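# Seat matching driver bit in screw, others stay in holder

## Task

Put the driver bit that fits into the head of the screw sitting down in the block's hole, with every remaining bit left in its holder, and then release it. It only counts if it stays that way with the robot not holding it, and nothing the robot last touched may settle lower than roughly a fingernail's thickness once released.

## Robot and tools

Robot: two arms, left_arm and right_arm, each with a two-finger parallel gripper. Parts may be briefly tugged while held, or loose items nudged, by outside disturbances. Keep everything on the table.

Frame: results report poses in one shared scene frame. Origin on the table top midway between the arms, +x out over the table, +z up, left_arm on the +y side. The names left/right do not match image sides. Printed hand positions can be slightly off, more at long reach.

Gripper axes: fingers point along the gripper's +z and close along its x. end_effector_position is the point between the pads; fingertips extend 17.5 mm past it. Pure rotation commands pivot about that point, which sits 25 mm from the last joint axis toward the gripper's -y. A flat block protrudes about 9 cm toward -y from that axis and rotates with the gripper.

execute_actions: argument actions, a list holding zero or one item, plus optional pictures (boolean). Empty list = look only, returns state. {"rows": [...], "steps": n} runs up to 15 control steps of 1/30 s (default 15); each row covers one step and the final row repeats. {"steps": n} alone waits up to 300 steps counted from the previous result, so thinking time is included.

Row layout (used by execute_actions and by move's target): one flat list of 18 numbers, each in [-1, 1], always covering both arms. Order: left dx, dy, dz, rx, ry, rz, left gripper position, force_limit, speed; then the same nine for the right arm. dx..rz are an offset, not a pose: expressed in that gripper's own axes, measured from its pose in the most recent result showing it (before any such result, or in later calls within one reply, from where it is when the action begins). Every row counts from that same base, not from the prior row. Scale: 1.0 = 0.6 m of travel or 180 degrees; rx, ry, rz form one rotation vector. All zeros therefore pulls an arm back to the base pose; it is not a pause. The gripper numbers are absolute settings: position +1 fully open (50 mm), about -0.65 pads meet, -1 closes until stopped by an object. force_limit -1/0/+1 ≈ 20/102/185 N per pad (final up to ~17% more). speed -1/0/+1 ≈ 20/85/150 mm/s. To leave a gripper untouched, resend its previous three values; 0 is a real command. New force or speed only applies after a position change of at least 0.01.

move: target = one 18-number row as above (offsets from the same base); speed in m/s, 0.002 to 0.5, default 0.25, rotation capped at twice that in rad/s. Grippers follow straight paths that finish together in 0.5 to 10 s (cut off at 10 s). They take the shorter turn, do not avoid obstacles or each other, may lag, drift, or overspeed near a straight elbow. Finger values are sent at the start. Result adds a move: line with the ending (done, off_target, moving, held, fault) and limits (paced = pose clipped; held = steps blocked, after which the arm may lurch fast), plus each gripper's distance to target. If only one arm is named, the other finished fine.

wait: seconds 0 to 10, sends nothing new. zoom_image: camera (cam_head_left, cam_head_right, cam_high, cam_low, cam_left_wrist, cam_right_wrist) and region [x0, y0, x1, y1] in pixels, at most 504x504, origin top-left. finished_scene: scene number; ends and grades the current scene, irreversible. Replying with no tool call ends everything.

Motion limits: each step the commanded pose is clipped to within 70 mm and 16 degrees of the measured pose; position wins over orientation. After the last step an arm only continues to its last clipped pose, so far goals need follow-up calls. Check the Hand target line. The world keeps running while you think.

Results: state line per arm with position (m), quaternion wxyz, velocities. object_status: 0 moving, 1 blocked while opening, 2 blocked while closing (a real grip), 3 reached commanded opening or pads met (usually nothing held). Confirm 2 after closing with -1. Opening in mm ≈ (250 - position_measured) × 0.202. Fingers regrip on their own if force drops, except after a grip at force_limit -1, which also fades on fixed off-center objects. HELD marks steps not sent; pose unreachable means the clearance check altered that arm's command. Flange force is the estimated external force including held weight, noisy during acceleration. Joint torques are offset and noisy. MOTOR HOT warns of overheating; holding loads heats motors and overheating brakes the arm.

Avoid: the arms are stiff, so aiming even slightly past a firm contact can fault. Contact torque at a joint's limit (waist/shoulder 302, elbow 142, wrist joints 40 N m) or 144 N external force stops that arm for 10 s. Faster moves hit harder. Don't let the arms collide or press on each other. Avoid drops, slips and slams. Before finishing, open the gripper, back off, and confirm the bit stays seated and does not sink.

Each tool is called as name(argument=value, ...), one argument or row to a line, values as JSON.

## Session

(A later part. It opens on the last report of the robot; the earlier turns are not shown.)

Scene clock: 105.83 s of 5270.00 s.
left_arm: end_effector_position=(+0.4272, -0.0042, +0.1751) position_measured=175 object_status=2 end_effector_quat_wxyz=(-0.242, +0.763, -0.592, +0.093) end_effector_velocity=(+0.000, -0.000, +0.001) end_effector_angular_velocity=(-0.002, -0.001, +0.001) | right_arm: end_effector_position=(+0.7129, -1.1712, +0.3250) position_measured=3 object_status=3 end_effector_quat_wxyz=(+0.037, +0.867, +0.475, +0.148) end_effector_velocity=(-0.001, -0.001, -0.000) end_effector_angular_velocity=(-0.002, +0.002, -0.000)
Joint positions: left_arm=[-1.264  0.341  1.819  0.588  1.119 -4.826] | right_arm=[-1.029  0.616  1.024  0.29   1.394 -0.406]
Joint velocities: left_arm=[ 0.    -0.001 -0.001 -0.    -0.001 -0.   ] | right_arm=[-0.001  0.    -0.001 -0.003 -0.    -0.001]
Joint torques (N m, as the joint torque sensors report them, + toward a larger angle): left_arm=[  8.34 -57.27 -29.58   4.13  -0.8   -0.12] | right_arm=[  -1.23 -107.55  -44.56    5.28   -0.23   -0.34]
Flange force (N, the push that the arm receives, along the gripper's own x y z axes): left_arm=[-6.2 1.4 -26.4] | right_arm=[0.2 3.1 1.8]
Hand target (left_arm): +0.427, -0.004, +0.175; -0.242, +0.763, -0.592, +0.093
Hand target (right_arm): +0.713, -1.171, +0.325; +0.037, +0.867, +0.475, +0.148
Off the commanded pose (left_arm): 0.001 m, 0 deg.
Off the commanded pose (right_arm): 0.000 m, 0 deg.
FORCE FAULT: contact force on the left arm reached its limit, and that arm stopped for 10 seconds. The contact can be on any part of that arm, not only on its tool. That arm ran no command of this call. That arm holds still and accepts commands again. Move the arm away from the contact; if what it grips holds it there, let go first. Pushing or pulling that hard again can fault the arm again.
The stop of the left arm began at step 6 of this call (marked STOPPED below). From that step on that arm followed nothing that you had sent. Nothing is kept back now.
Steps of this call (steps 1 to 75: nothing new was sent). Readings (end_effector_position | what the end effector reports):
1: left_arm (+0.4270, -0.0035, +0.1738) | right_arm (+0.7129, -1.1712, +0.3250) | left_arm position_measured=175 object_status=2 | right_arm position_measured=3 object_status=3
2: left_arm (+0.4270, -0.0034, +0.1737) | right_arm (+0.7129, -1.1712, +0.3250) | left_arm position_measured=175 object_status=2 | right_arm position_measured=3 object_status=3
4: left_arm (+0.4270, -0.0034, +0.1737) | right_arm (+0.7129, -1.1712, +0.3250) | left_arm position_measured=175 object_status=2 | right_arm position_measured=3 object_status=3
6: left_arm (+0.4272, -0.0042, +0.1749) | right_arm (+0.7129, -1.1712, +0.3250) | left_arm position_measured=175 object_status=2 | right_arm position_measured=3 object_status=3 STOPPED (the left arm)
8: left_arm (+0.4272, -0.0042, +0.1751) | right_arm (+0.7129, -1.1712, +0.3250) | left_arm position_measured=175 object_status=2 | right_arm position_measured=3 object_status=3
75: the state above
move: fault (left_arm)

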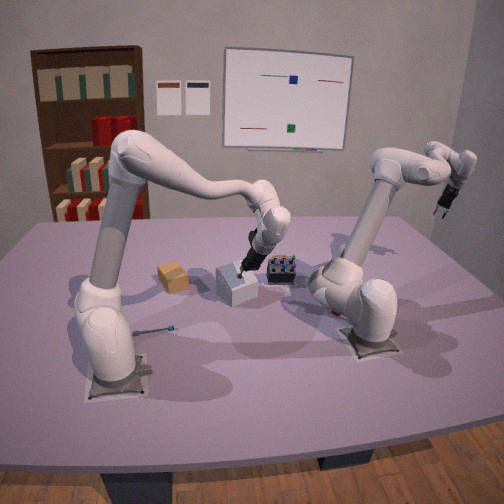

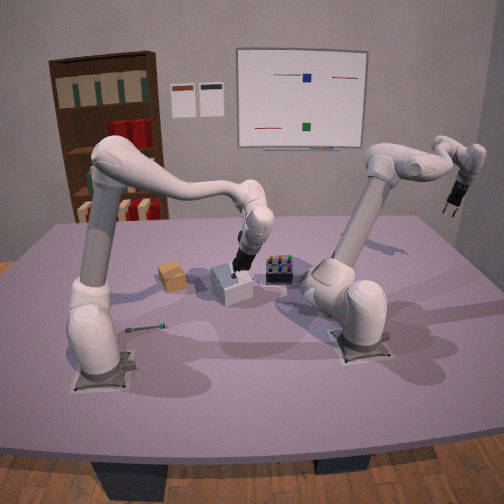

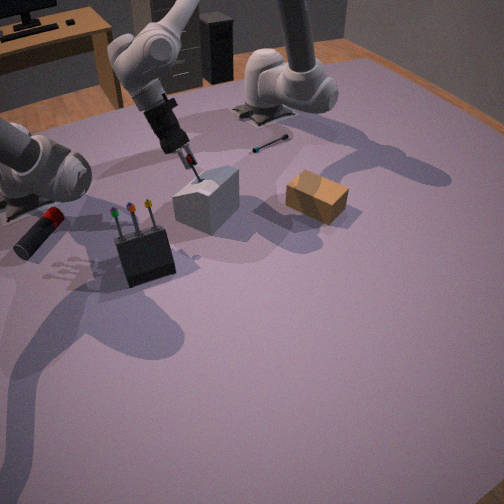

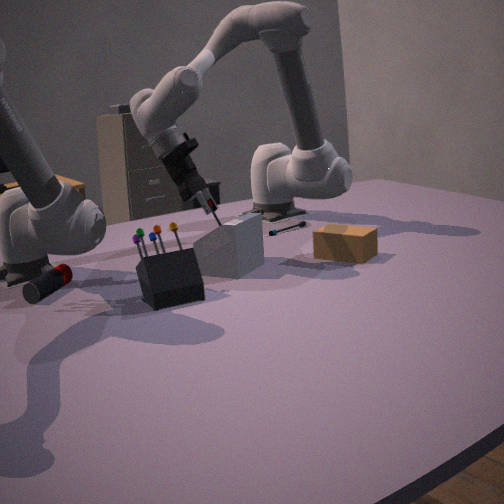

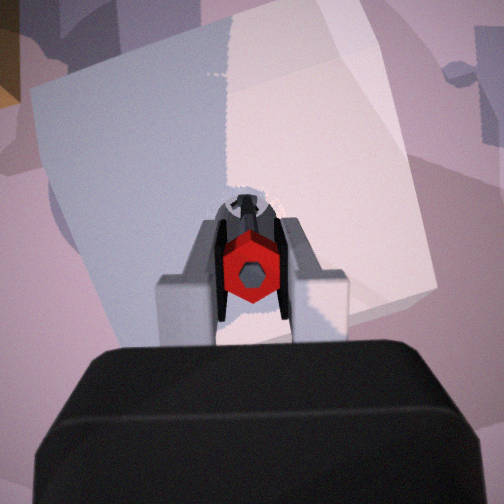

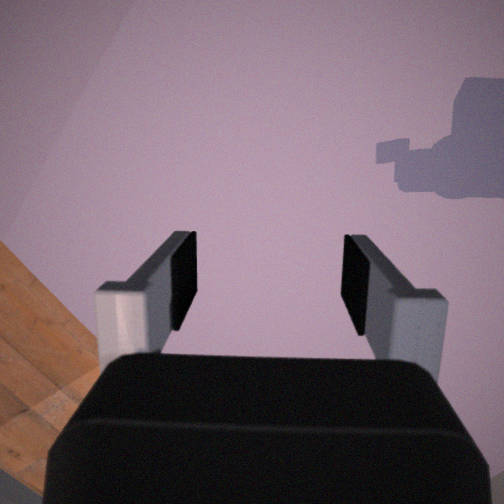

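move(
  target=[0,0,-0.002,0,0,0,-1,-0.2,-0.5,0,0,0,0,0,0,1,0,0],
  speed=0.005,
)

move(
  target=[0,-0.0016,0,0,0,0,-1,-0.2,-0.5,0,0,0,0,0,0,1,0,0],
  speed=0.005,
)

zoom_image(
  camera="cam_left_wrist",
  region=[222,180,272,230],
)

Scene clock: 109.40 s of 5270.00 s.
left_arm: end_effector_position=(+0.4267, -0.0045, +0.1761) position_measured=175 object_status=2 end_effector_quat_wxyz=(-0.242, +0.763, -0.592, +0.093) end_effector_velocity=(-0.000, +0.000, -0.001) end_effector_angular_velocity=(+0.002, +0.000, -0.001) | right_arm: end_effector_position=(+0.7129, -1.1712, +0.3250) position_measured=3 object_status=3 end_effector_quat_wxyz=(+0.037, +0.867, +0.475, +0.148) end_effector_velocity=(-0.001, -0.001, -0.001) end_effector_angular_velocity=(+0.001, +0.001, -0.002)
Joint positions: left_arm=[-1.265  0.34   1.818  0.587  1.121 -4.826] | right_arm=[-1.029  0.616  1.024  0.29   1.394 -0.406]
Joint velocities: left_arm=[-0.     0.001  0.001  0.001 -0.     0.   ] | right_arm=[-0.002  0.001 -0.    -0.001  0.001  0.   ]
Joint torques (N m, as the joint torque sensors report them, + toward a larger angle): left_arm=[  2.17 -73.08 -40.39   4.23   0.57   0.14] | right_arm=[  -1.09 -108.14  -44.95    5.41   -0.51   -0.61]
Flange force (N, the push that the arm receives, along the gripper's own x y z axes): left_arm=[-4.1 5.8 0.9] | right_arm=[0.0 3.5 2.0]
Hand target (left_arm): +0.427, -0.004, +0.176; -0.242, +0.763, -0.592, +0.093
Hand target (right_arm): +0.713, -1.171, +0.325; +0.037, +0.867, +0.475, +0.148
Off the commanded pose (left_arm): 0.000 m, 0 deg.
Off the commanded pose (right_arm): 0.000 m, 0 deg.
move: done

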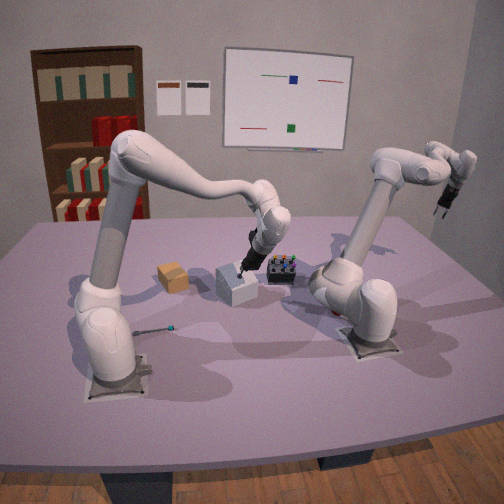

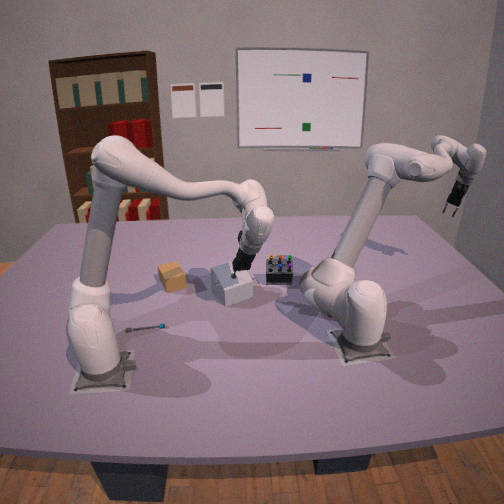

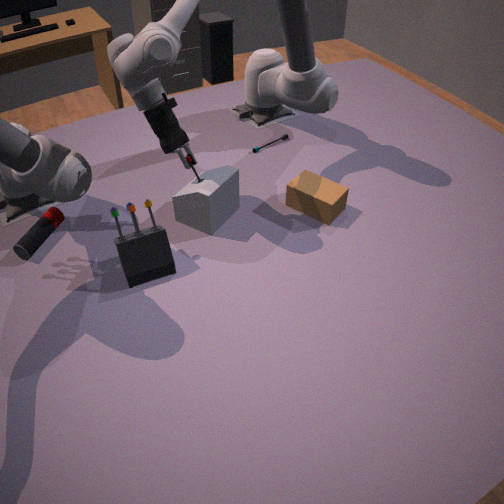

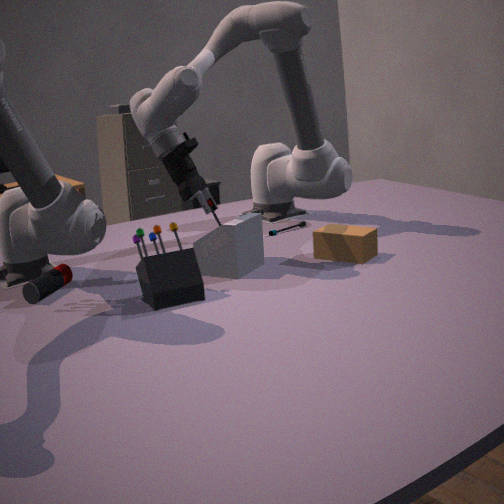

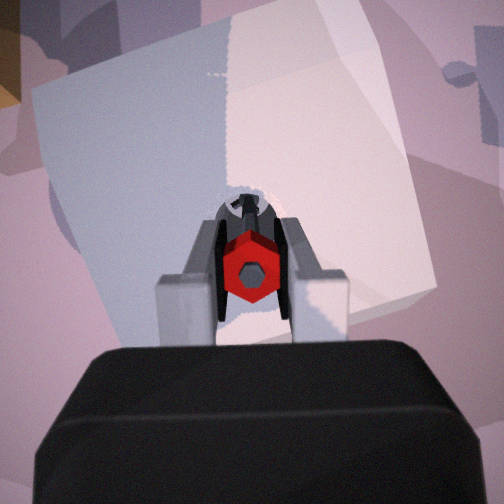

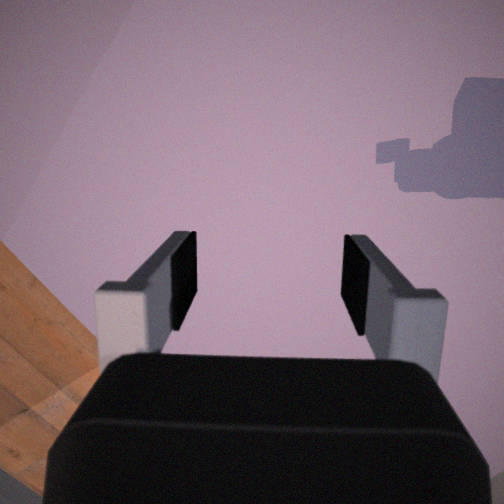

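Scene clock: 110.10 s of 5270.00 s.
left_arm: end_effector_position=(+0.4275, -0.0043, +0.1766) position_measured=175 object_status=2 end_effector_quat_wxyz=(-0.242, +0.763, -0.592, +0.093) end_effector_velocity=(+0.001, -0.001, +0.001) end_effector_angular_velocity=(-0.002, -0.001, -0.001) | right_arm: end_effector_position=(+0.7129, -1.1712, +0.3250) position_measured=3 object_status=3 end_effector_quat_wxyz=(+0.037, +0.867, +0.475, +0.148) end_effector_velocity=(-0.001, -0.001, +0.000) end_effector_angular_velocity=(-0.001, +0.001, -0.002)
Joint positions: left_arm=[-1.264  0.34   1.817  0.587  1.121 -4.824] | right_arm=[-1.029  0.616  1.024  0.29   1.394 -0.406]
Joint velocities: left_arm=[ 0.    -0.001 -0.001  0.    -0.     0.001] | right_arm=[-0.002 -0.    -0.    -0.001  0.     0.001]
Joint torques (N m, as the joint torque sensors report them, + toward a larger angle): left_arm=[  0.41 -73.14 -39.25   4.55   0.29   0.15] | right_arm=[  -2.13 -107.23  -45.76    5.29   -0.53   -1.02]
Flange force (N, the push that the arm receives, along the gripper's own x y z axes): left_arm=[-2.6 1.6 0.4] | right_arm=[2.6 -0.2 2.6]
Hand target (left_arm): +0.428, -0.004, +0.177; -0.242, +0.763, -0.592, +0.093
Hand target (right_arm): +0.713, -1.171, +0.325; +0.037, +0.867, +0.475, +0.148
Off the commanded pose (left_arm): 0.000 m, 0 deg.
Off the commanded pose (right_arm): 0.000 m, 0 deg.
move: done

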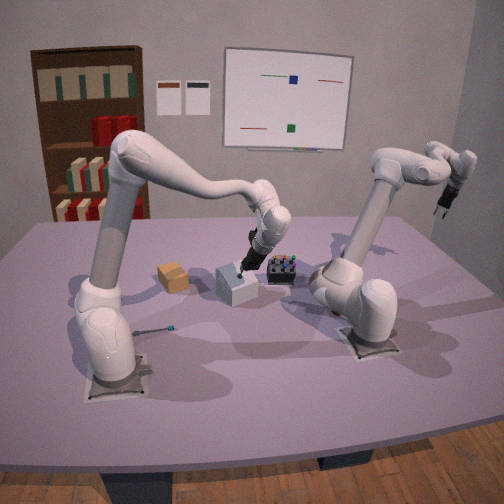

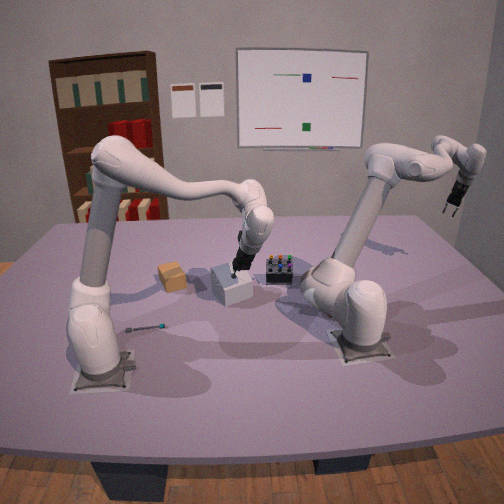

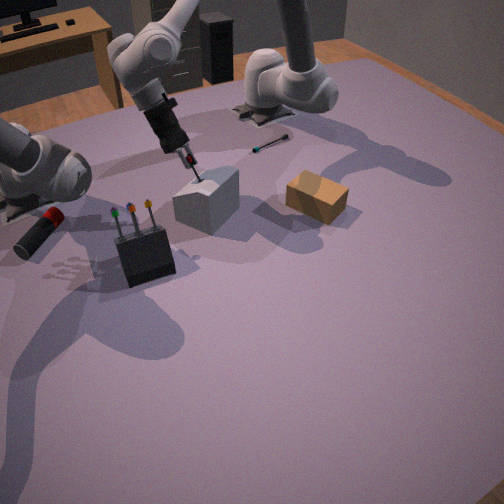

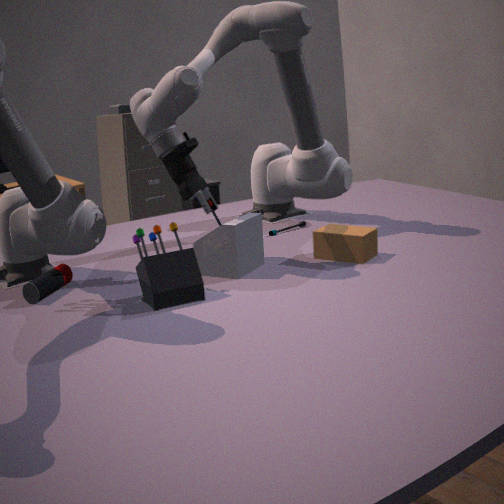

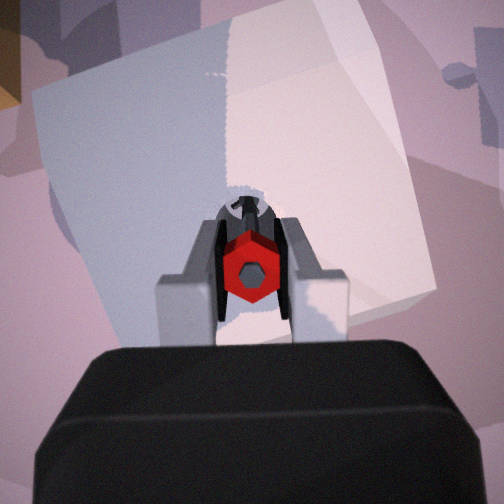

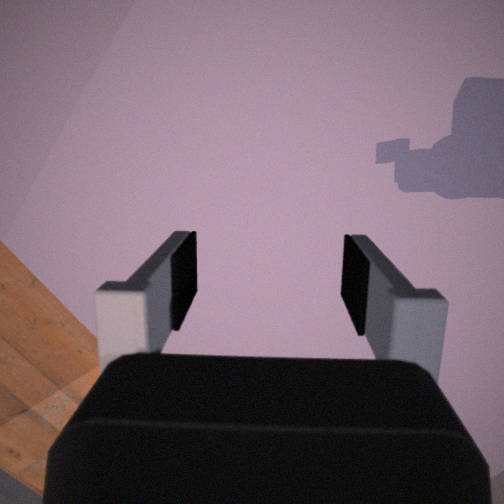

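Region (222, 180, 272, 230) of cam_left_wrist's 504x504 image, scaled by 10.080, with more detail than that image has.

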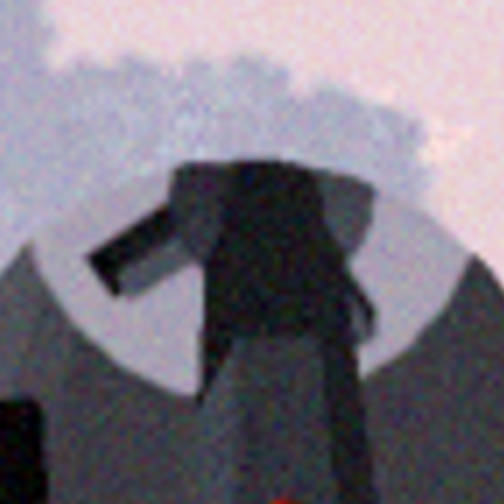

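move(
  target=[-0.0016,0.0004,0,0,0,0,-1,-0.2,-0.5,0,0,0,0,0,0,1,0,0],
  speed=0.005,
)

move(
  target=[0,0,0.0023,0,0,0,-1,-0.2,-0.5,0,0,0,0,0,0,1,0,0],
  speed=0.003,
)

zoom_image(
  camera="cam_left_wrist",
  region=[222,180,272,230],
)

Scene clock: 114.63 s of 5270.00 s.
left_arm: end_effector_position=(+0.4270, -0.0034, +0.1766) position_measured=175 object_status=2 end_effector_quat_wxyz=(-0.242, +0.763, -0.592, +0.093) end_effector_velocity=(+0.001, +0.000, +0.001) end_effector_angular_velocity=(+0.001, -0.002, -0.000) | right_arm: end_effector_position=(+0.7129, -1.1712, +0.3250) position_measured=3 object_status=3 end_effector_quat_wxyz=(+0.037, +0.867, +0.475, +0.148) end_effector_velocity=(+0.001, +0.001, -0.001) end_effector_angular_velocity=(-0.001, +0.001, +0.002)
Joint positions: left_arm=[-1.264  0.339  1.819  0.587  1.121 -4.825] | right_arm=[-1.029  0.616  1.024  0.29   1.394 -0.406]
Joint velocities: left_arm=[ 0.    -0.    -0.     0.002  0.001 -0.   ] | right_arm=[ 0.002  0.     0.    -0.001 -0.001 -0.   ]
Joint torques (N m, as the joint torque sensors report them, + toward a larger angle): left_arm=[  2.3  -71.78 -40.1    4.1    0.24   0.05] | right_arm=[  -0.96 -108.95  -45.56    5.33   -0.41   -0.41]
Flange force (N, the push that the arm receives, along the gripper's own x y z axes): left_arm=[-5.4 4.8 -1.3] | right_arm=[-0.3 2.5 3.2]
Hand target (left_arm): +0.427, -0.003, +0.177; -0.242, +0.763, -0.592, +0.093
Hand target (right_arm): +0.713, -1.171, +0.325; +0.037, +0.867, +0.475, +0.148
Off the commanded pose (left_arm): 0.000 m, 0 deg.
Off the commanded pose (right_arm): 0.000 m, 0 deg.
After step 90, 0.83 s passed at rest.
move: done

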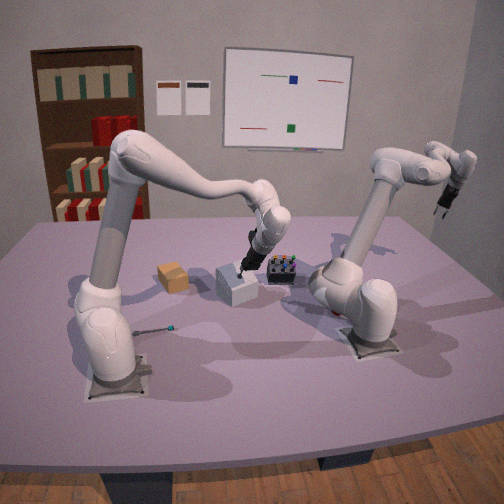

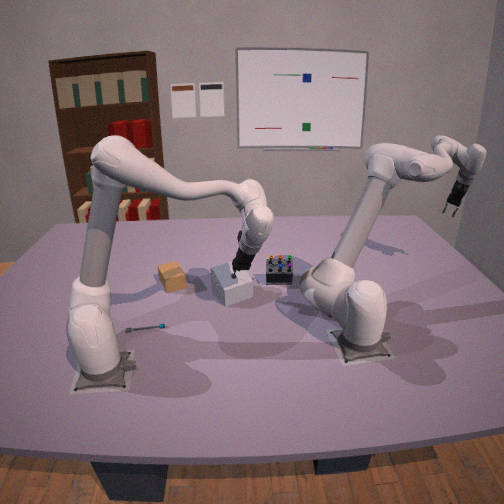

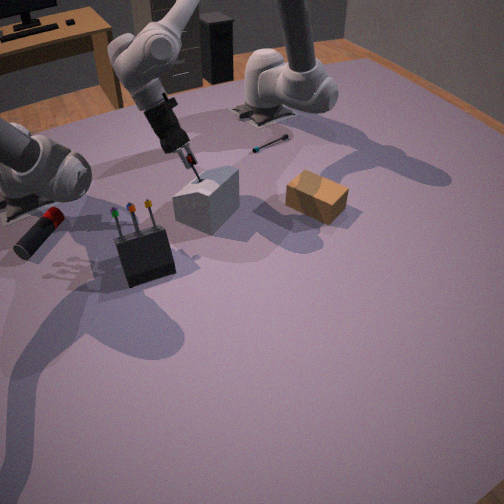

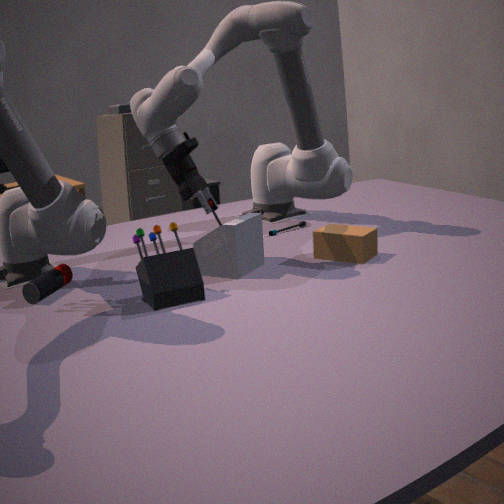

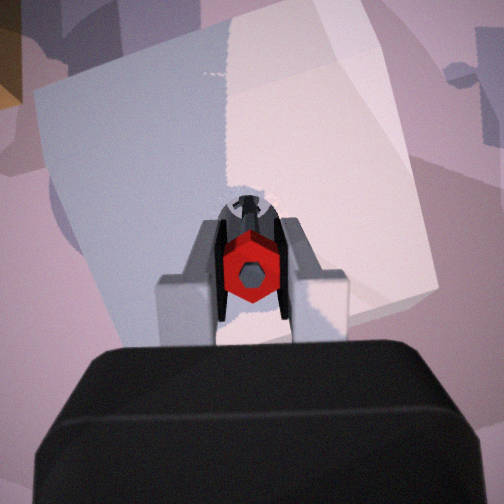

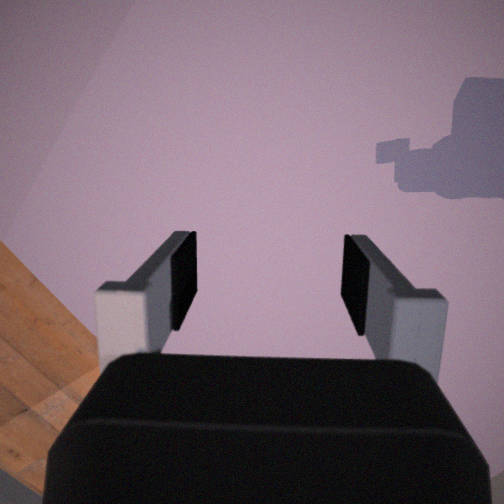

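Scene clock: 115.33 s of 5270.00 s.
left_arm: end_effector_position=(+0.4276, -0.0030, +0.1754) position_measured=175 object_status=2 end_effector_quat_wxyz=(-0.242, +0.763, -0.592, +0.093) end_effector_velocity=(+0.001, -0.000, +0.001) end_effector_angular_velocity=(-0.002, -0.001, +0.000) | right_arm: end_effector_position=(+0.7129, -1.1712, +0.3250) position_measured=3 object_status=3 end_effector_quat_wxyz=(+0.037, +0.867, +0.475, +0.148) end_effector_velocity=(+0.001, +0.001, -0.000) end_effector_angular_velocity=(+0.001, +0.000, +0.001)
Joint positions: left_arm=[-1.263  0.34   1.82   0.588  1.119 -4.825] | right_arm=[-1.029  0.616  1.024  0.29   1.394 -0.406]
Joint velocities: left_arm=[ 0.001 -0.001 -0.001 -0.    -0.001  0.001] | right_arm=[ 0.002 -0.     0.001  0.     0.     0.   ]
Joint torques (N m, as the joint torque sensors report them, + toward a larger angle): left_arm=[  2.19 -72.77 -37.75   4.26  -0.09  -0.04] | right_arm=[  -1.68 -107.94  -44.03    5.41   -0.36   -0.47]
Flange force (N, the push that the arm receives, along the gripper's own x y z axes): left_arm=[0.1 2.6 -2.9] | right_arm=[1.3 5.9 1.5]
Hand target (left_arm): +0.428, -0.003, +0.175; -0.242, +0.763, -0.592, +0.093
Hand target (right_arm): +0.713, -1.171, +0.325; +0.037, +0.867, +0.475, +0.148
Off the commanded pose (left_arm): 0.000 m, 0 deg.
Off the commanded pose (right_arm): 0.000 m, 0 deg.
move: done

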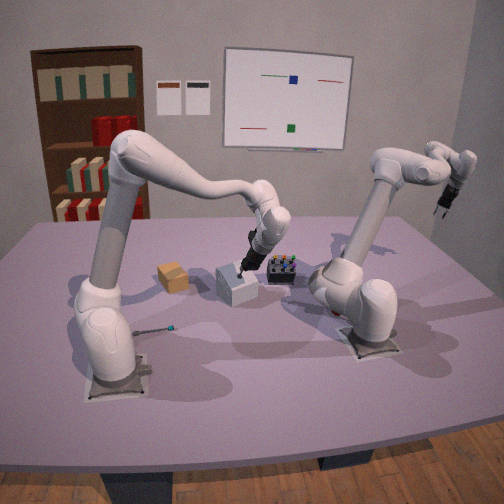

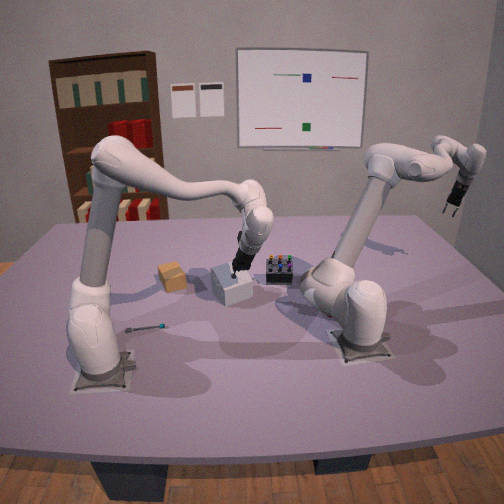

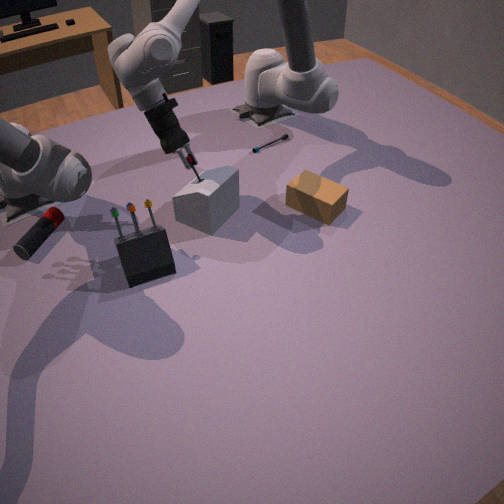

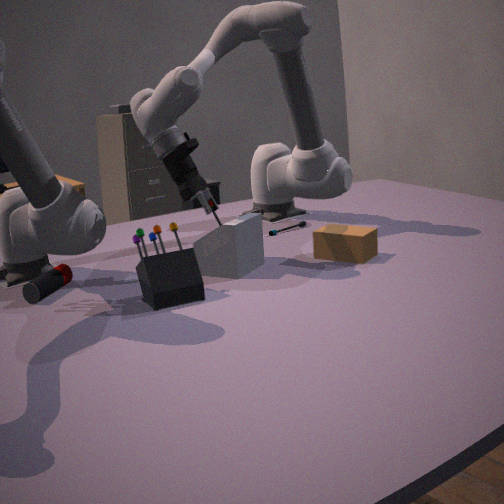

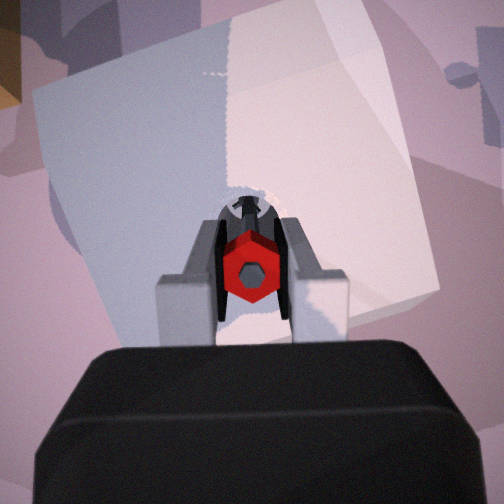

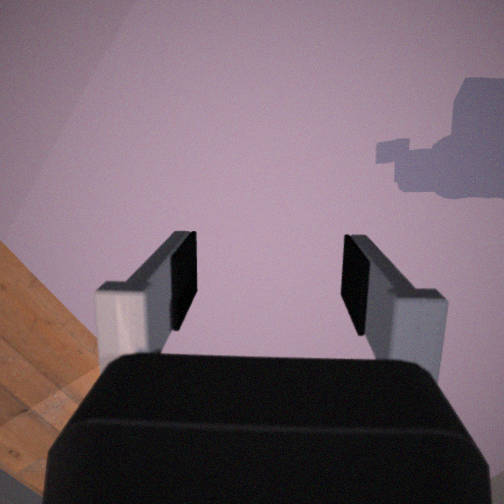

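Region (222, 180, 272, 230) of cam_left_wrist's 504x504 image, scaled by 10.080, with more detail than that image has.

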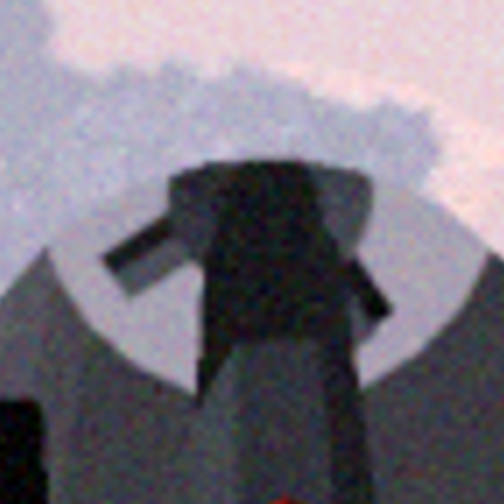

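Seems past the contact level. Continue in 1 mm steps.

execute_actions(
  actions=[
    {"rows":[[0,0,0.0006,0,0,0,-1,-0.2,-0.5,0,0,0,0,0,0,1,0,0],[0,0,0.0006,0,0,0,-1,-0.2,-0.5,0,0,0,0,0,0,1,0,0],[0,0,0.0006,0,0,0,-1,-0.2,-0.5,0,0,0,0,0,0,1,0,0],[0,0,0.0012,0,0,0,-1,-0.2,-0.5,0,0,0,0,0,0,1,0,0]]},
  ],
  pictures=false,
)

Scene clock: 118.37 s of 5270.00 s.
left_arm: end_effector_position=(+0.4280, -0.0029, +0.1748) position_measured=175 object_status=2 end_effector_quat_wxyz=(-0.242, +0.763, -0.592, +0.093) end_effector_velocity=(-0.001, -0.000, -0.001) end_effector_angular_velocity=(+0.001, +0.001, -0.001) | right_arm: end_effector_position=(+0.7129, -1.1712, +0.3250) position_measured=3 object_status=3 end_effector_quat_wxyz=(+0.037, +0.867, +0.475, +0.148) end_effector_velocity=(+0.001, +0.001, -0.001) end_effector_angular_velocity=(+0.000, +0.002, +0.002)
Joint positions: left_arm=[-1.262  0.34   1.821  0.588  1.117 -4.825] | right_arm=[-1.029  0.616  1.024  0.29   1.394 -0.406]
Joint velocities: left_arm=[-0.001  0.001  0.    -0.     0.     0.001] | right_arm=[ 0.002  0.001  0.    -0.001  0.    -0.   ]
Joint torques (N m, as the joint torque sensors report them, + toward a larger angle): left_arm=[  8.82 -63.07 -32.03   3.64   0.33   0.14] | right_arm=[   0.96 -108.67  -44.78    5.13   -0.38   -0.53]
Flange force (N, the push that the arm receives, along the gripper's own x y z axes): left_arm=[-2.4 5.6 -18.1] | right_arm=[-1.9 3.9 1.8]
Hand target (left_arm): +0.428, -0.003, +0.175; -0.242, +0.763, -0.592, +0.093
Hand target (right_arm): +0.713, -1.171, +0.325; +0.037, +0.867, +0.475, +0.148
Off the commanded pose (left_arm): 0.000 m, 0 deg.
Off the commanded pose (right_arm): 0.000 m, 0 deg.
Steps of this call (steps 1 to 76: nothing new was sent; steps 77 to 91: all 15 steps of this action). Readings (end_effector_position | what the end effector reports):
77: left_arm (+0.4277, -0.0030, +0.1753) | right_arm (+0.7129, -1.1712, +0.3250) | left_arm position_measured=175 object_status=2 | right_arm position_measured=3 object_status=3
78: left_arm (+0.4278, -0.0030, +0.1752) | right_arm (+0.7129, -1.1712, +0.3250) | left_arm position_measured=175 object_status=2 | right_arm position_measured=3 object_status=3
80: left_arm (+0.4278, -0.0030, +0.1751) | right_arm (+0.7129, -1.1712, +0.3250) | left_arm position_measured=175 object_status=2 | right_arm position_measured=3 object_status=3
84: left_arm (+0.4280, -0.0029, +0.1749) | right_arm (+0.7129, -1.1712, +0.3250) | left_arm position_measured=175 object_status=2 | right_arm position_measured=3 object_status=3
91: the state above

move(
  target=[0.0008,0,-0.0002,0,0,0,-1,-0.2,-0.5,0,0,0,0,0,0,1,0,0],
  speed=0.002,
)

zoom_image(
  camera="cam_left_wrist",
  region=[222,180,272,230],
)

Scene clock: 126.13 s of 5270.00 s.
left_arm: end_effector_position=(+0.4281, -0.0034, +0.1749) position_measured=175 object_status=2 end_effector_quat_wxyz=(-0.242, +0.763, -0.592, +0.093) end_effector_velocity=(-0.001, +0.000, -0.001) end_effector_angular_velocity=(+0.002, +0.000, -0.001) | right_arm: end_effector_position=(+0.7129, -1.1712, +0.3250) position_measured=3 object_status=3 end_effector_quat_wxyz=(+0.037, +0.867, +0.475, +0.148) end_effector_velocity=(+0.000, -0.000, +0.000) end_effector_angular_velocity=(-0.001, +0.000, +0.000)
Joint positions: left_arm=[-1.262  0.341  1.82   0.588  1.118 -4.825] | right_arm=[-1.029  0.616  1.024  0.29   1.394 -0.406]
Joint velocities: left_arm=[-0.001  0.     0.001  0.     0.    -0.   ] | right_arm=[ 0.    -0.    -0.    -0.001 -0.     0.   ]
Joint torques (N m, as the joint torque sensors report them, + toward a larger angle): left_arm=[ -2.01 -74.53 -42.24   4.76  -0.51   0.02] | right_arm=[  -0.92 -107.98  -44.81    5.57   -0.42   -0.5 ]
Flange force (N, the push that the arm receives, along the gripper's own x y z axes): left_arm=[-5.8 2.1 4.5] | right_arm=[0.1 3.4 1.9]
Hand target (left_arm): +0.428, -0.003, +0.175; -0.242, +0.763, -0.592, +0.093
Hand target (right_arm): +0.713, -1.171, +0.325; +0.037, +0.867, +0.475, +0.148
Off the commanded pose (left_arm): 0.000 m, 0 deg.
Off the commanded pose (right_arm): 0.000 m, 0 deg.
After step 90, 4.07 s passed at rest.
move: done

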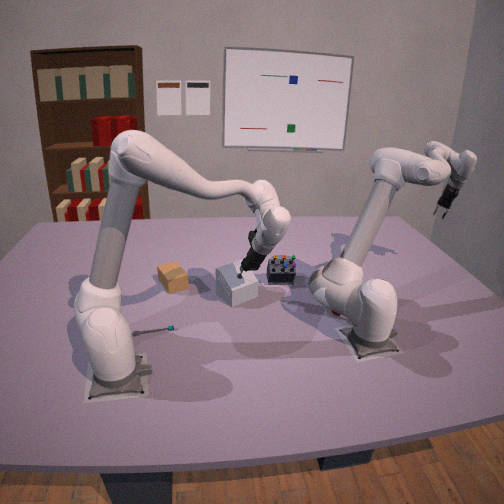

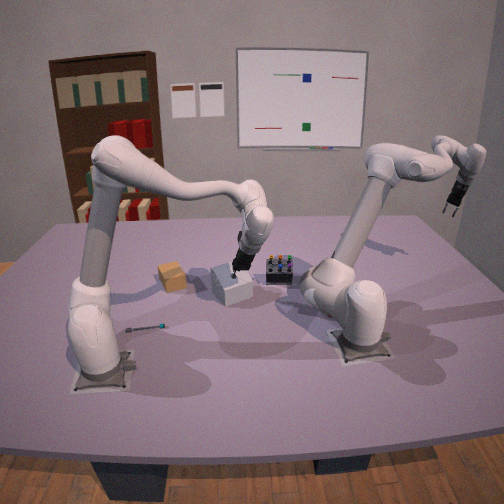

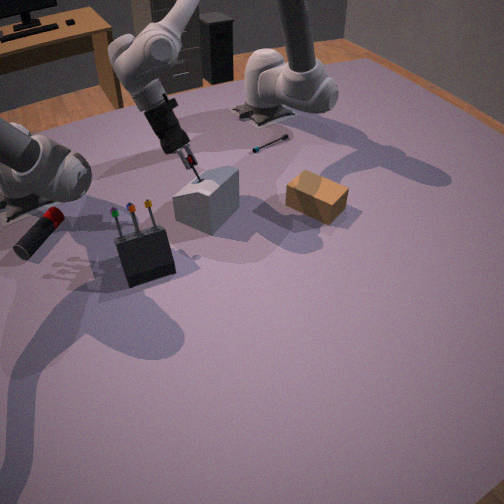

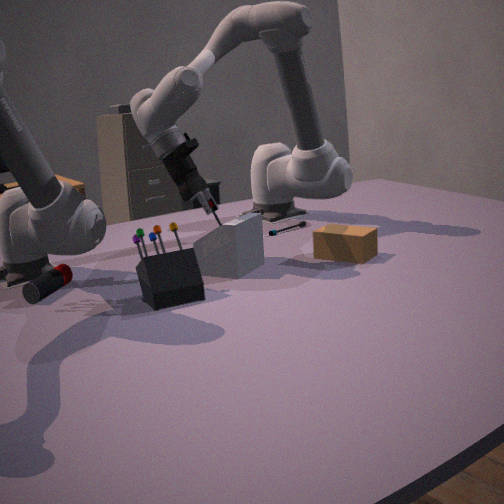

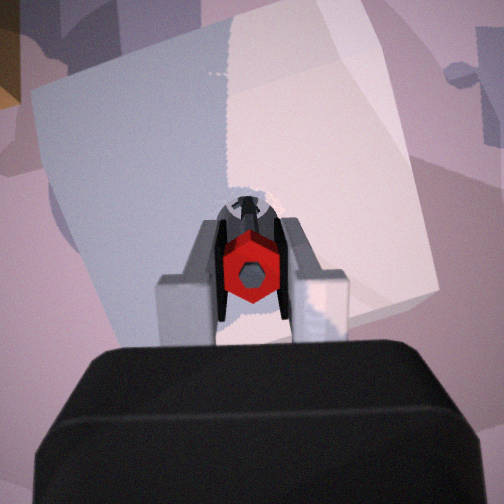

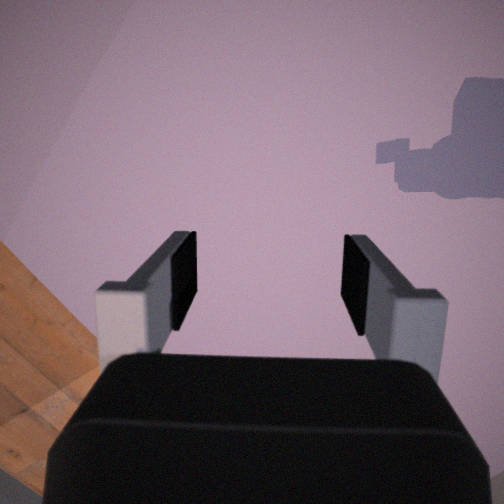

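Region (222, 180, 272, 230) of cam_left_wrist's 504x504 image, scaled by 10.080, with more detail than that image has.

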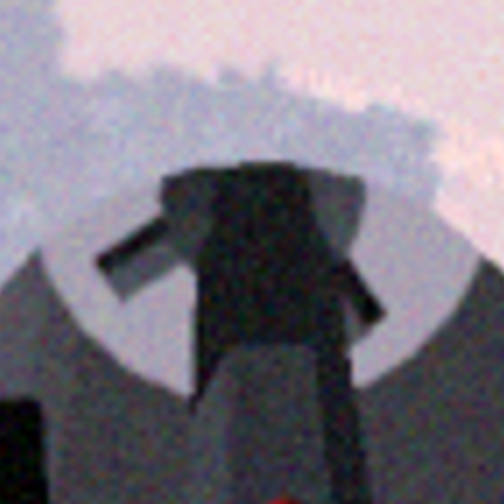

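move(
  target=[-0.0008,0,0.0014,0,0,0,-1,-0.2,-0.5,0,0,0,0,0,0,1,0,0],
  speed=0.002,
)

zoom_image(
  camera="cam_left_wrist",
  region=[222,180,272,230],
)

Scene clock: 134.33 s of 5270.00 s.
left_arm: end_effector_position=(+0.4283, -0.0027, +0.1742) position_measured=175 object_status=2 end_effector_quat_wxyz=(-0.242, +0.763, -0.592, +0.093) end_effector_velocity=(+0.000, +0.000, +0.000) end_effector_angular_velocity=(+0.002, -0.000, +0.000) | right_arm: end_effector_position=(+0.7129, -1.1712, +0.3250) position_measured=3 object_status=3 end_effector_quat_wxyz=(+0.037, +0.867, +0.475, +0.148) end_effector_velocity=(-0.001, -0.001, -0.000) end_effector_angular_velocity=(+0.001, +0.000, -0.002)
Joint positions: left_arm=[-1.262  0.341  1.821  0.589  1.116 -4.826] | right_arm=[-1.029  0.616  1.024  0.29   1.394 -0.406]
Joint velocities: left_arm=[ 0.001  0.    -0.     0.001  0.002  0.001] | right_arm=[-0.002  0.    -0.     0.     0.     0.   ]
Joint torques (N m, as the joint torque sensors report them, + toward a larger angle): left_arm=[  1.9  -69.27 -36.79   4.2    0.4    0.13] | right_arm=[  -0.49 -108.24  -44.98    5.16   -0.38   -0.49]
Flange force (N, the push that the arm receives, along the gripper's own x y z axes): left_arm=[-3.2 1.7 -4.9] | right_arm=[-0.8 2.8 1.9]
Hand target (left_arm): +0.428, -0.003, +0.174; -0.242, +0.763, -0.592, +0.093
Hand target (right_arm): +0.713, -1.171, +0.325; +0.037, +0.867, +0.475, +0.148
Off the commanded pose (left_arm): 0.000 m, 0 deg.
Off the commanded pose (right_arm): 0.000 m, 0 deg.
After step 90, 4.50 s passed at rest.
move: done

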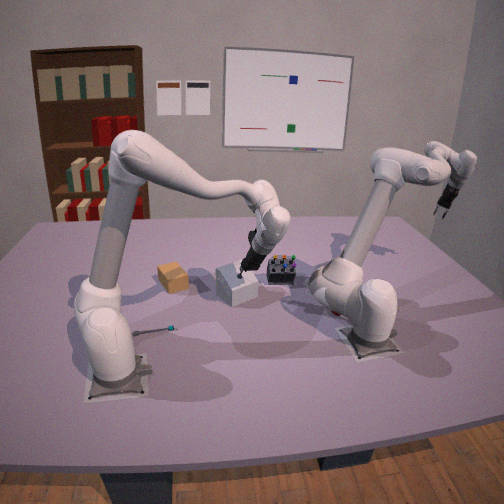

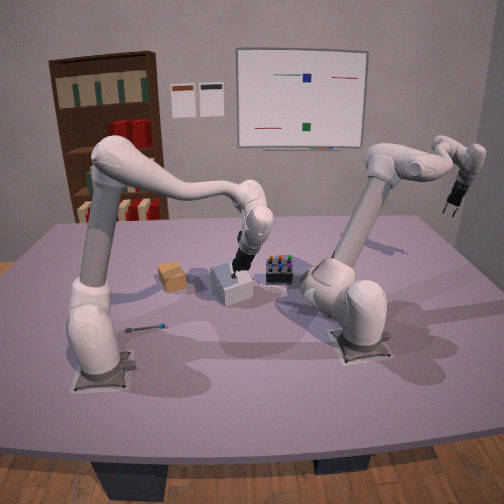

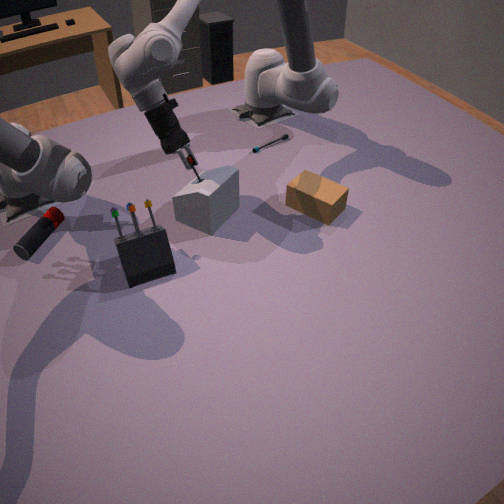

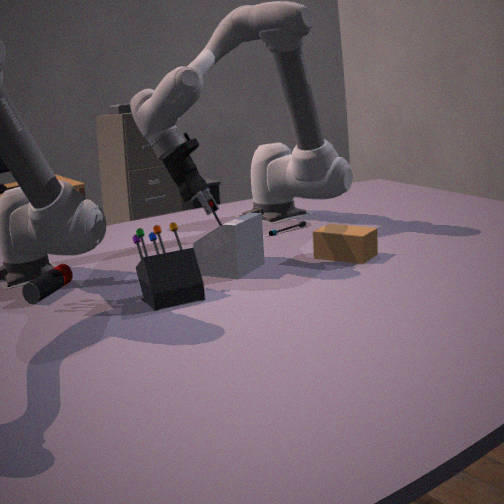

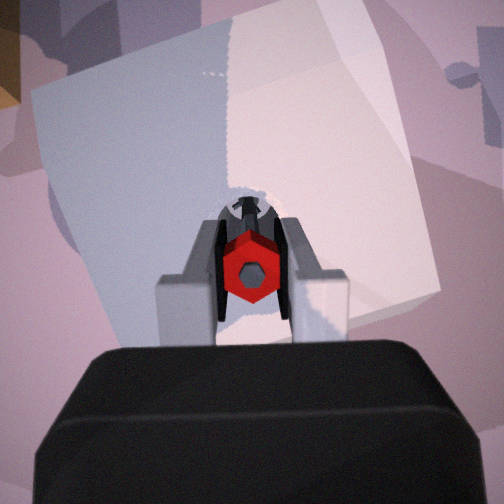

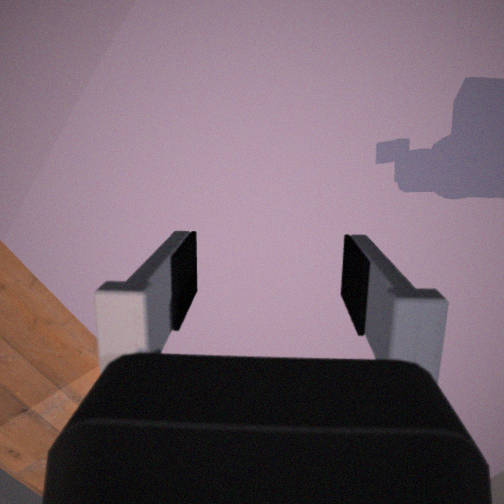

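Region (222, 180, 272, 230) of cam_left_wrist's 504x504 image, scaled by 10.080, with more detail than that image has.

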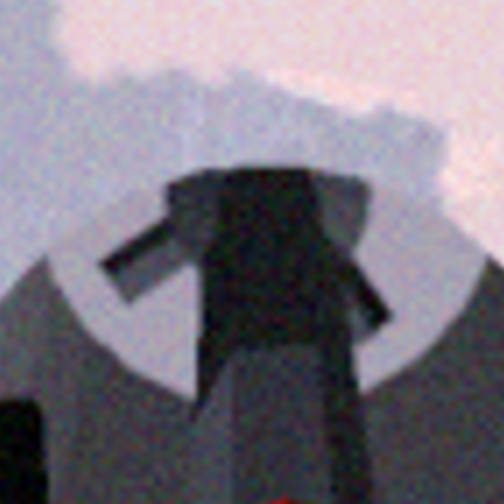

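Going in.

execute_actions(
  actions=[
    {"rows":[[0,0,0.0005,0,0,0,-1,-0.2,-0.5,0,0,0,0,0,0,1,0,0],[0,0,0.0005,0,0,0,-1,-0.2,-0.5,0,0,0,0,0,0,1,0,0],[0,0,0.001,0,0,0,-1,-0.2,-0.5,0,0,0,0,0,0,1,0,0],[0,0,0.001,0,0,0,-1,-0.2,-0.5,0,0,0,0,0,0,1,0,0],[0,0,0.0015,0,0,0,-1,-0.2,-0.5,0,0,0,0,0,0,1,0,0]]},
  ],
  pictures=false,
)

Scene clock: 139.77 s of 5270.00 s.
left_arm: end_effector_position=(+0.4287, -0.0025, +0.1734) position_measured=175 object_status=2 end_effector_quat_wxyz=(-0.242, +0.763, -0.592, +0.093) end_effector_velocity=(-0.000, +0.000, -0.001) end_effector_angular_velocity=(-0.000, +0.000, +0.001) | right_arm: end_effector_position=(+0.7129, -1.1712, +0.3250) position_measured=3 object_status=3 end_effector_quat_wxyz=(+0.037, +0.867, +0.475, +0.148) end_effector_velocity=(+0.001, +0.001, +0.001) end_effector_angular_velocity=(-0.001, -0.001, +0.002)
Joint positions: left_arm=[-1.261  0.342  1.822  0.589  1.115 -4.826] | right_arm=[-1.029  0.616  1.024  0.29   1.394 -0.406]
Joint velocities: left_arm=[-0.     0.     0.001 -0.    -0.001 -0.001] | right_arm=[ 0.002 -0.    -0.     0.    -0.    -0.   ]
Joint torques (N m, as the joint torque sensors report them, + toward a larger angle): left_arm=[  2.71 -68.7  -36.12   4.22  -0.34   0.58] | right_arm=[  -1.77 -110.11  -44.73    5.35   -0.57   -0.7 ]
Flange force (N, the push that the arm receives, along the gripper's own x y z axes): left_arm=[-3.2 2.6 -7.6] | right_arm=[0.0 8.1 2.7]
Hand target (left_arm): +0.429, -0.002, +0.173; -0.242, +0.763, -0.592, +0.093
Hand target (right_arm): +0.713, -1.171, +0.325; +0.037, +0.867, +0.475, +0.148
Off the commanded pose (left_arm): 0.000 m, 0 deg.
Off the commanded pose (right_arm): 0.000 m, 0 deg.
Steps of this call (steps 1 to 90: nothing new was sent; then 1.93 s passed at rest; steps 91 to 105: all 15 steps of this action). Readings (end_effector_position | what the end effector reports):
91: left_arm (+0.4283, -0.0027, +0.1742) | right_arm (+0.7129, -1.1712, +0.3250) | left_arm position_measured=175 object_status=2 | right_arm position_measured=3 object_status=3
92: left_arm (+0.4284, -0.0027, +0.1742) | right_arm (+0.7129, -1.1712, +0.3250) | left_arm position_measured=175 object_status=2 | right_arm position_measured=3 object_status=3
94: left_arm (+0.4285, -0.0026, +0.1739) | right_arm (+0.7129, -1.1712, +0.3250) | left_arm position_measured=175 object_status=2 | right_arm position_measured=3 object_status=3
98: left_arm (+0.4287, -0.0025, +0.1735) | right_arm (+0.7129, -1.1712, +0.3250) | left_arm position_measured=175 object_status=2 | right_arm position_measured=3 object_status=3
105: the state above

execute_actions(
  actions=[
    {"rows":[[0,0,0.0005,0,0,0,-1,-0.2,-0.5,0,0,0,0,0,0,1,0,0],[0,0,0.001,0,0,0,-1,-0.2,-0.5,0,0,0,0,0,0,1,0,0],[0,0,0.001,0,0,0,-1,-0.2,-0.5,0,0,0,0,0,0,1,0,0],[0,0,0.0015,0,0,0,-1,-0.2,-0.5,0,0,0,0,0,0,1,0,0]]},
  ],
  pictures=false,
)

Scene clock: 142.90 s of 5270.00 s.
left_arm: end_effector_position=(+0.4291, -0.0023, +0.1727) position_measured=175 object_status=2 end_effector_quat_wxyz=(-0.242, +0.763, -0.592, +0.093) end_effector_velocity=(+0.001, +0.000, -0.000) end_effector_angular_velocity=(+0.000, -0.001, +0.001) | right_arm: end_effector_position=(+0.7129, -1.1712, +0.3250) position_measured=3 object_status=3 end_effector_quat_wxyz=(+0.037, +0.867, +0.475, +0.148) end_effector_velocity=(-0.001, -0.001, -0.001) end_effector_angular_velocity=(-0.000, +0.003, -0.001)
Joint positions: left_arm=[-1.26   0.342  1.823  0.59   1.113 -4.826] | right_arm=[-1.029  0.616  1.024  0.29   1.394 -0.406]
Joint velocities: left_arm=[ 0.     0.001 -0.     0.002 -0.    -0.002] | right_arm=[-0.001  0.     0.001 -0.002 -0.     0.   ]
Joint torques (N m, as the joint torque sensors report them, + toward a larger angle): left_arm=[  3.54 -67.4  -34.58   3.85  -0.21   0.11] | right_arm=[  -0.42 -109.2   -45.07    5.31   -0.38   -0.56]
Flange force (N, the push that the arm receives, along the gripper's own x y z axes): left_arm=[-1.5 1.1 -9.9] | right_arm=[-1.1 4.6 3.0]
Hand target (left_arm): +0.429, -0.002, +0.173; -0.242, +0.763, -0.592, +0.093
Hand target (right_arm): +0.713, -1.171, +0.325; +0.037, +0.867, +0.475, +0.148
Off the commanded pose (left_arm): 0.000 m, 0 deg.
Off the commanded pose (right_arm): 0.000 m, 0 deg.
Steps of this call (steps 1 to 79: nothing new was sent; steps 80 to 94: all 15 steps of this action). Readings (end_effector_position | what the end effector reports):
80: left_arm (+0.4287, -0.0025, +0.1734) | right_arm (+0.7129, -1.1712, +0.3250) | left_arm position_measured=175 object_status=2 | right_arm position_measured=3 object_status=3
81: left_arm (+0.4288, -0.0024, +0.1733) | right_arm (+0.7129, -1.1712, +0.3250) | left_arm position_measured=175 object_status=2 | right_arm position_measured=3 object_status=3
83: left_arm (+0.4289, -0.0023, +0.1729) | right_arm (+0.7129, -1.1712, +0.3250) | left_arm position_measured=175 object_status=2 | right_arm position_measured=3 object_status=3
87: left_arm (+0.4291, -0.0023, +0.1727) | right_arm (+0.7129, -1.1712, +0.3250) | left_arm position_measured=175 object_status=2 | right_arm position_measured=3 object_status=3
94: the state above


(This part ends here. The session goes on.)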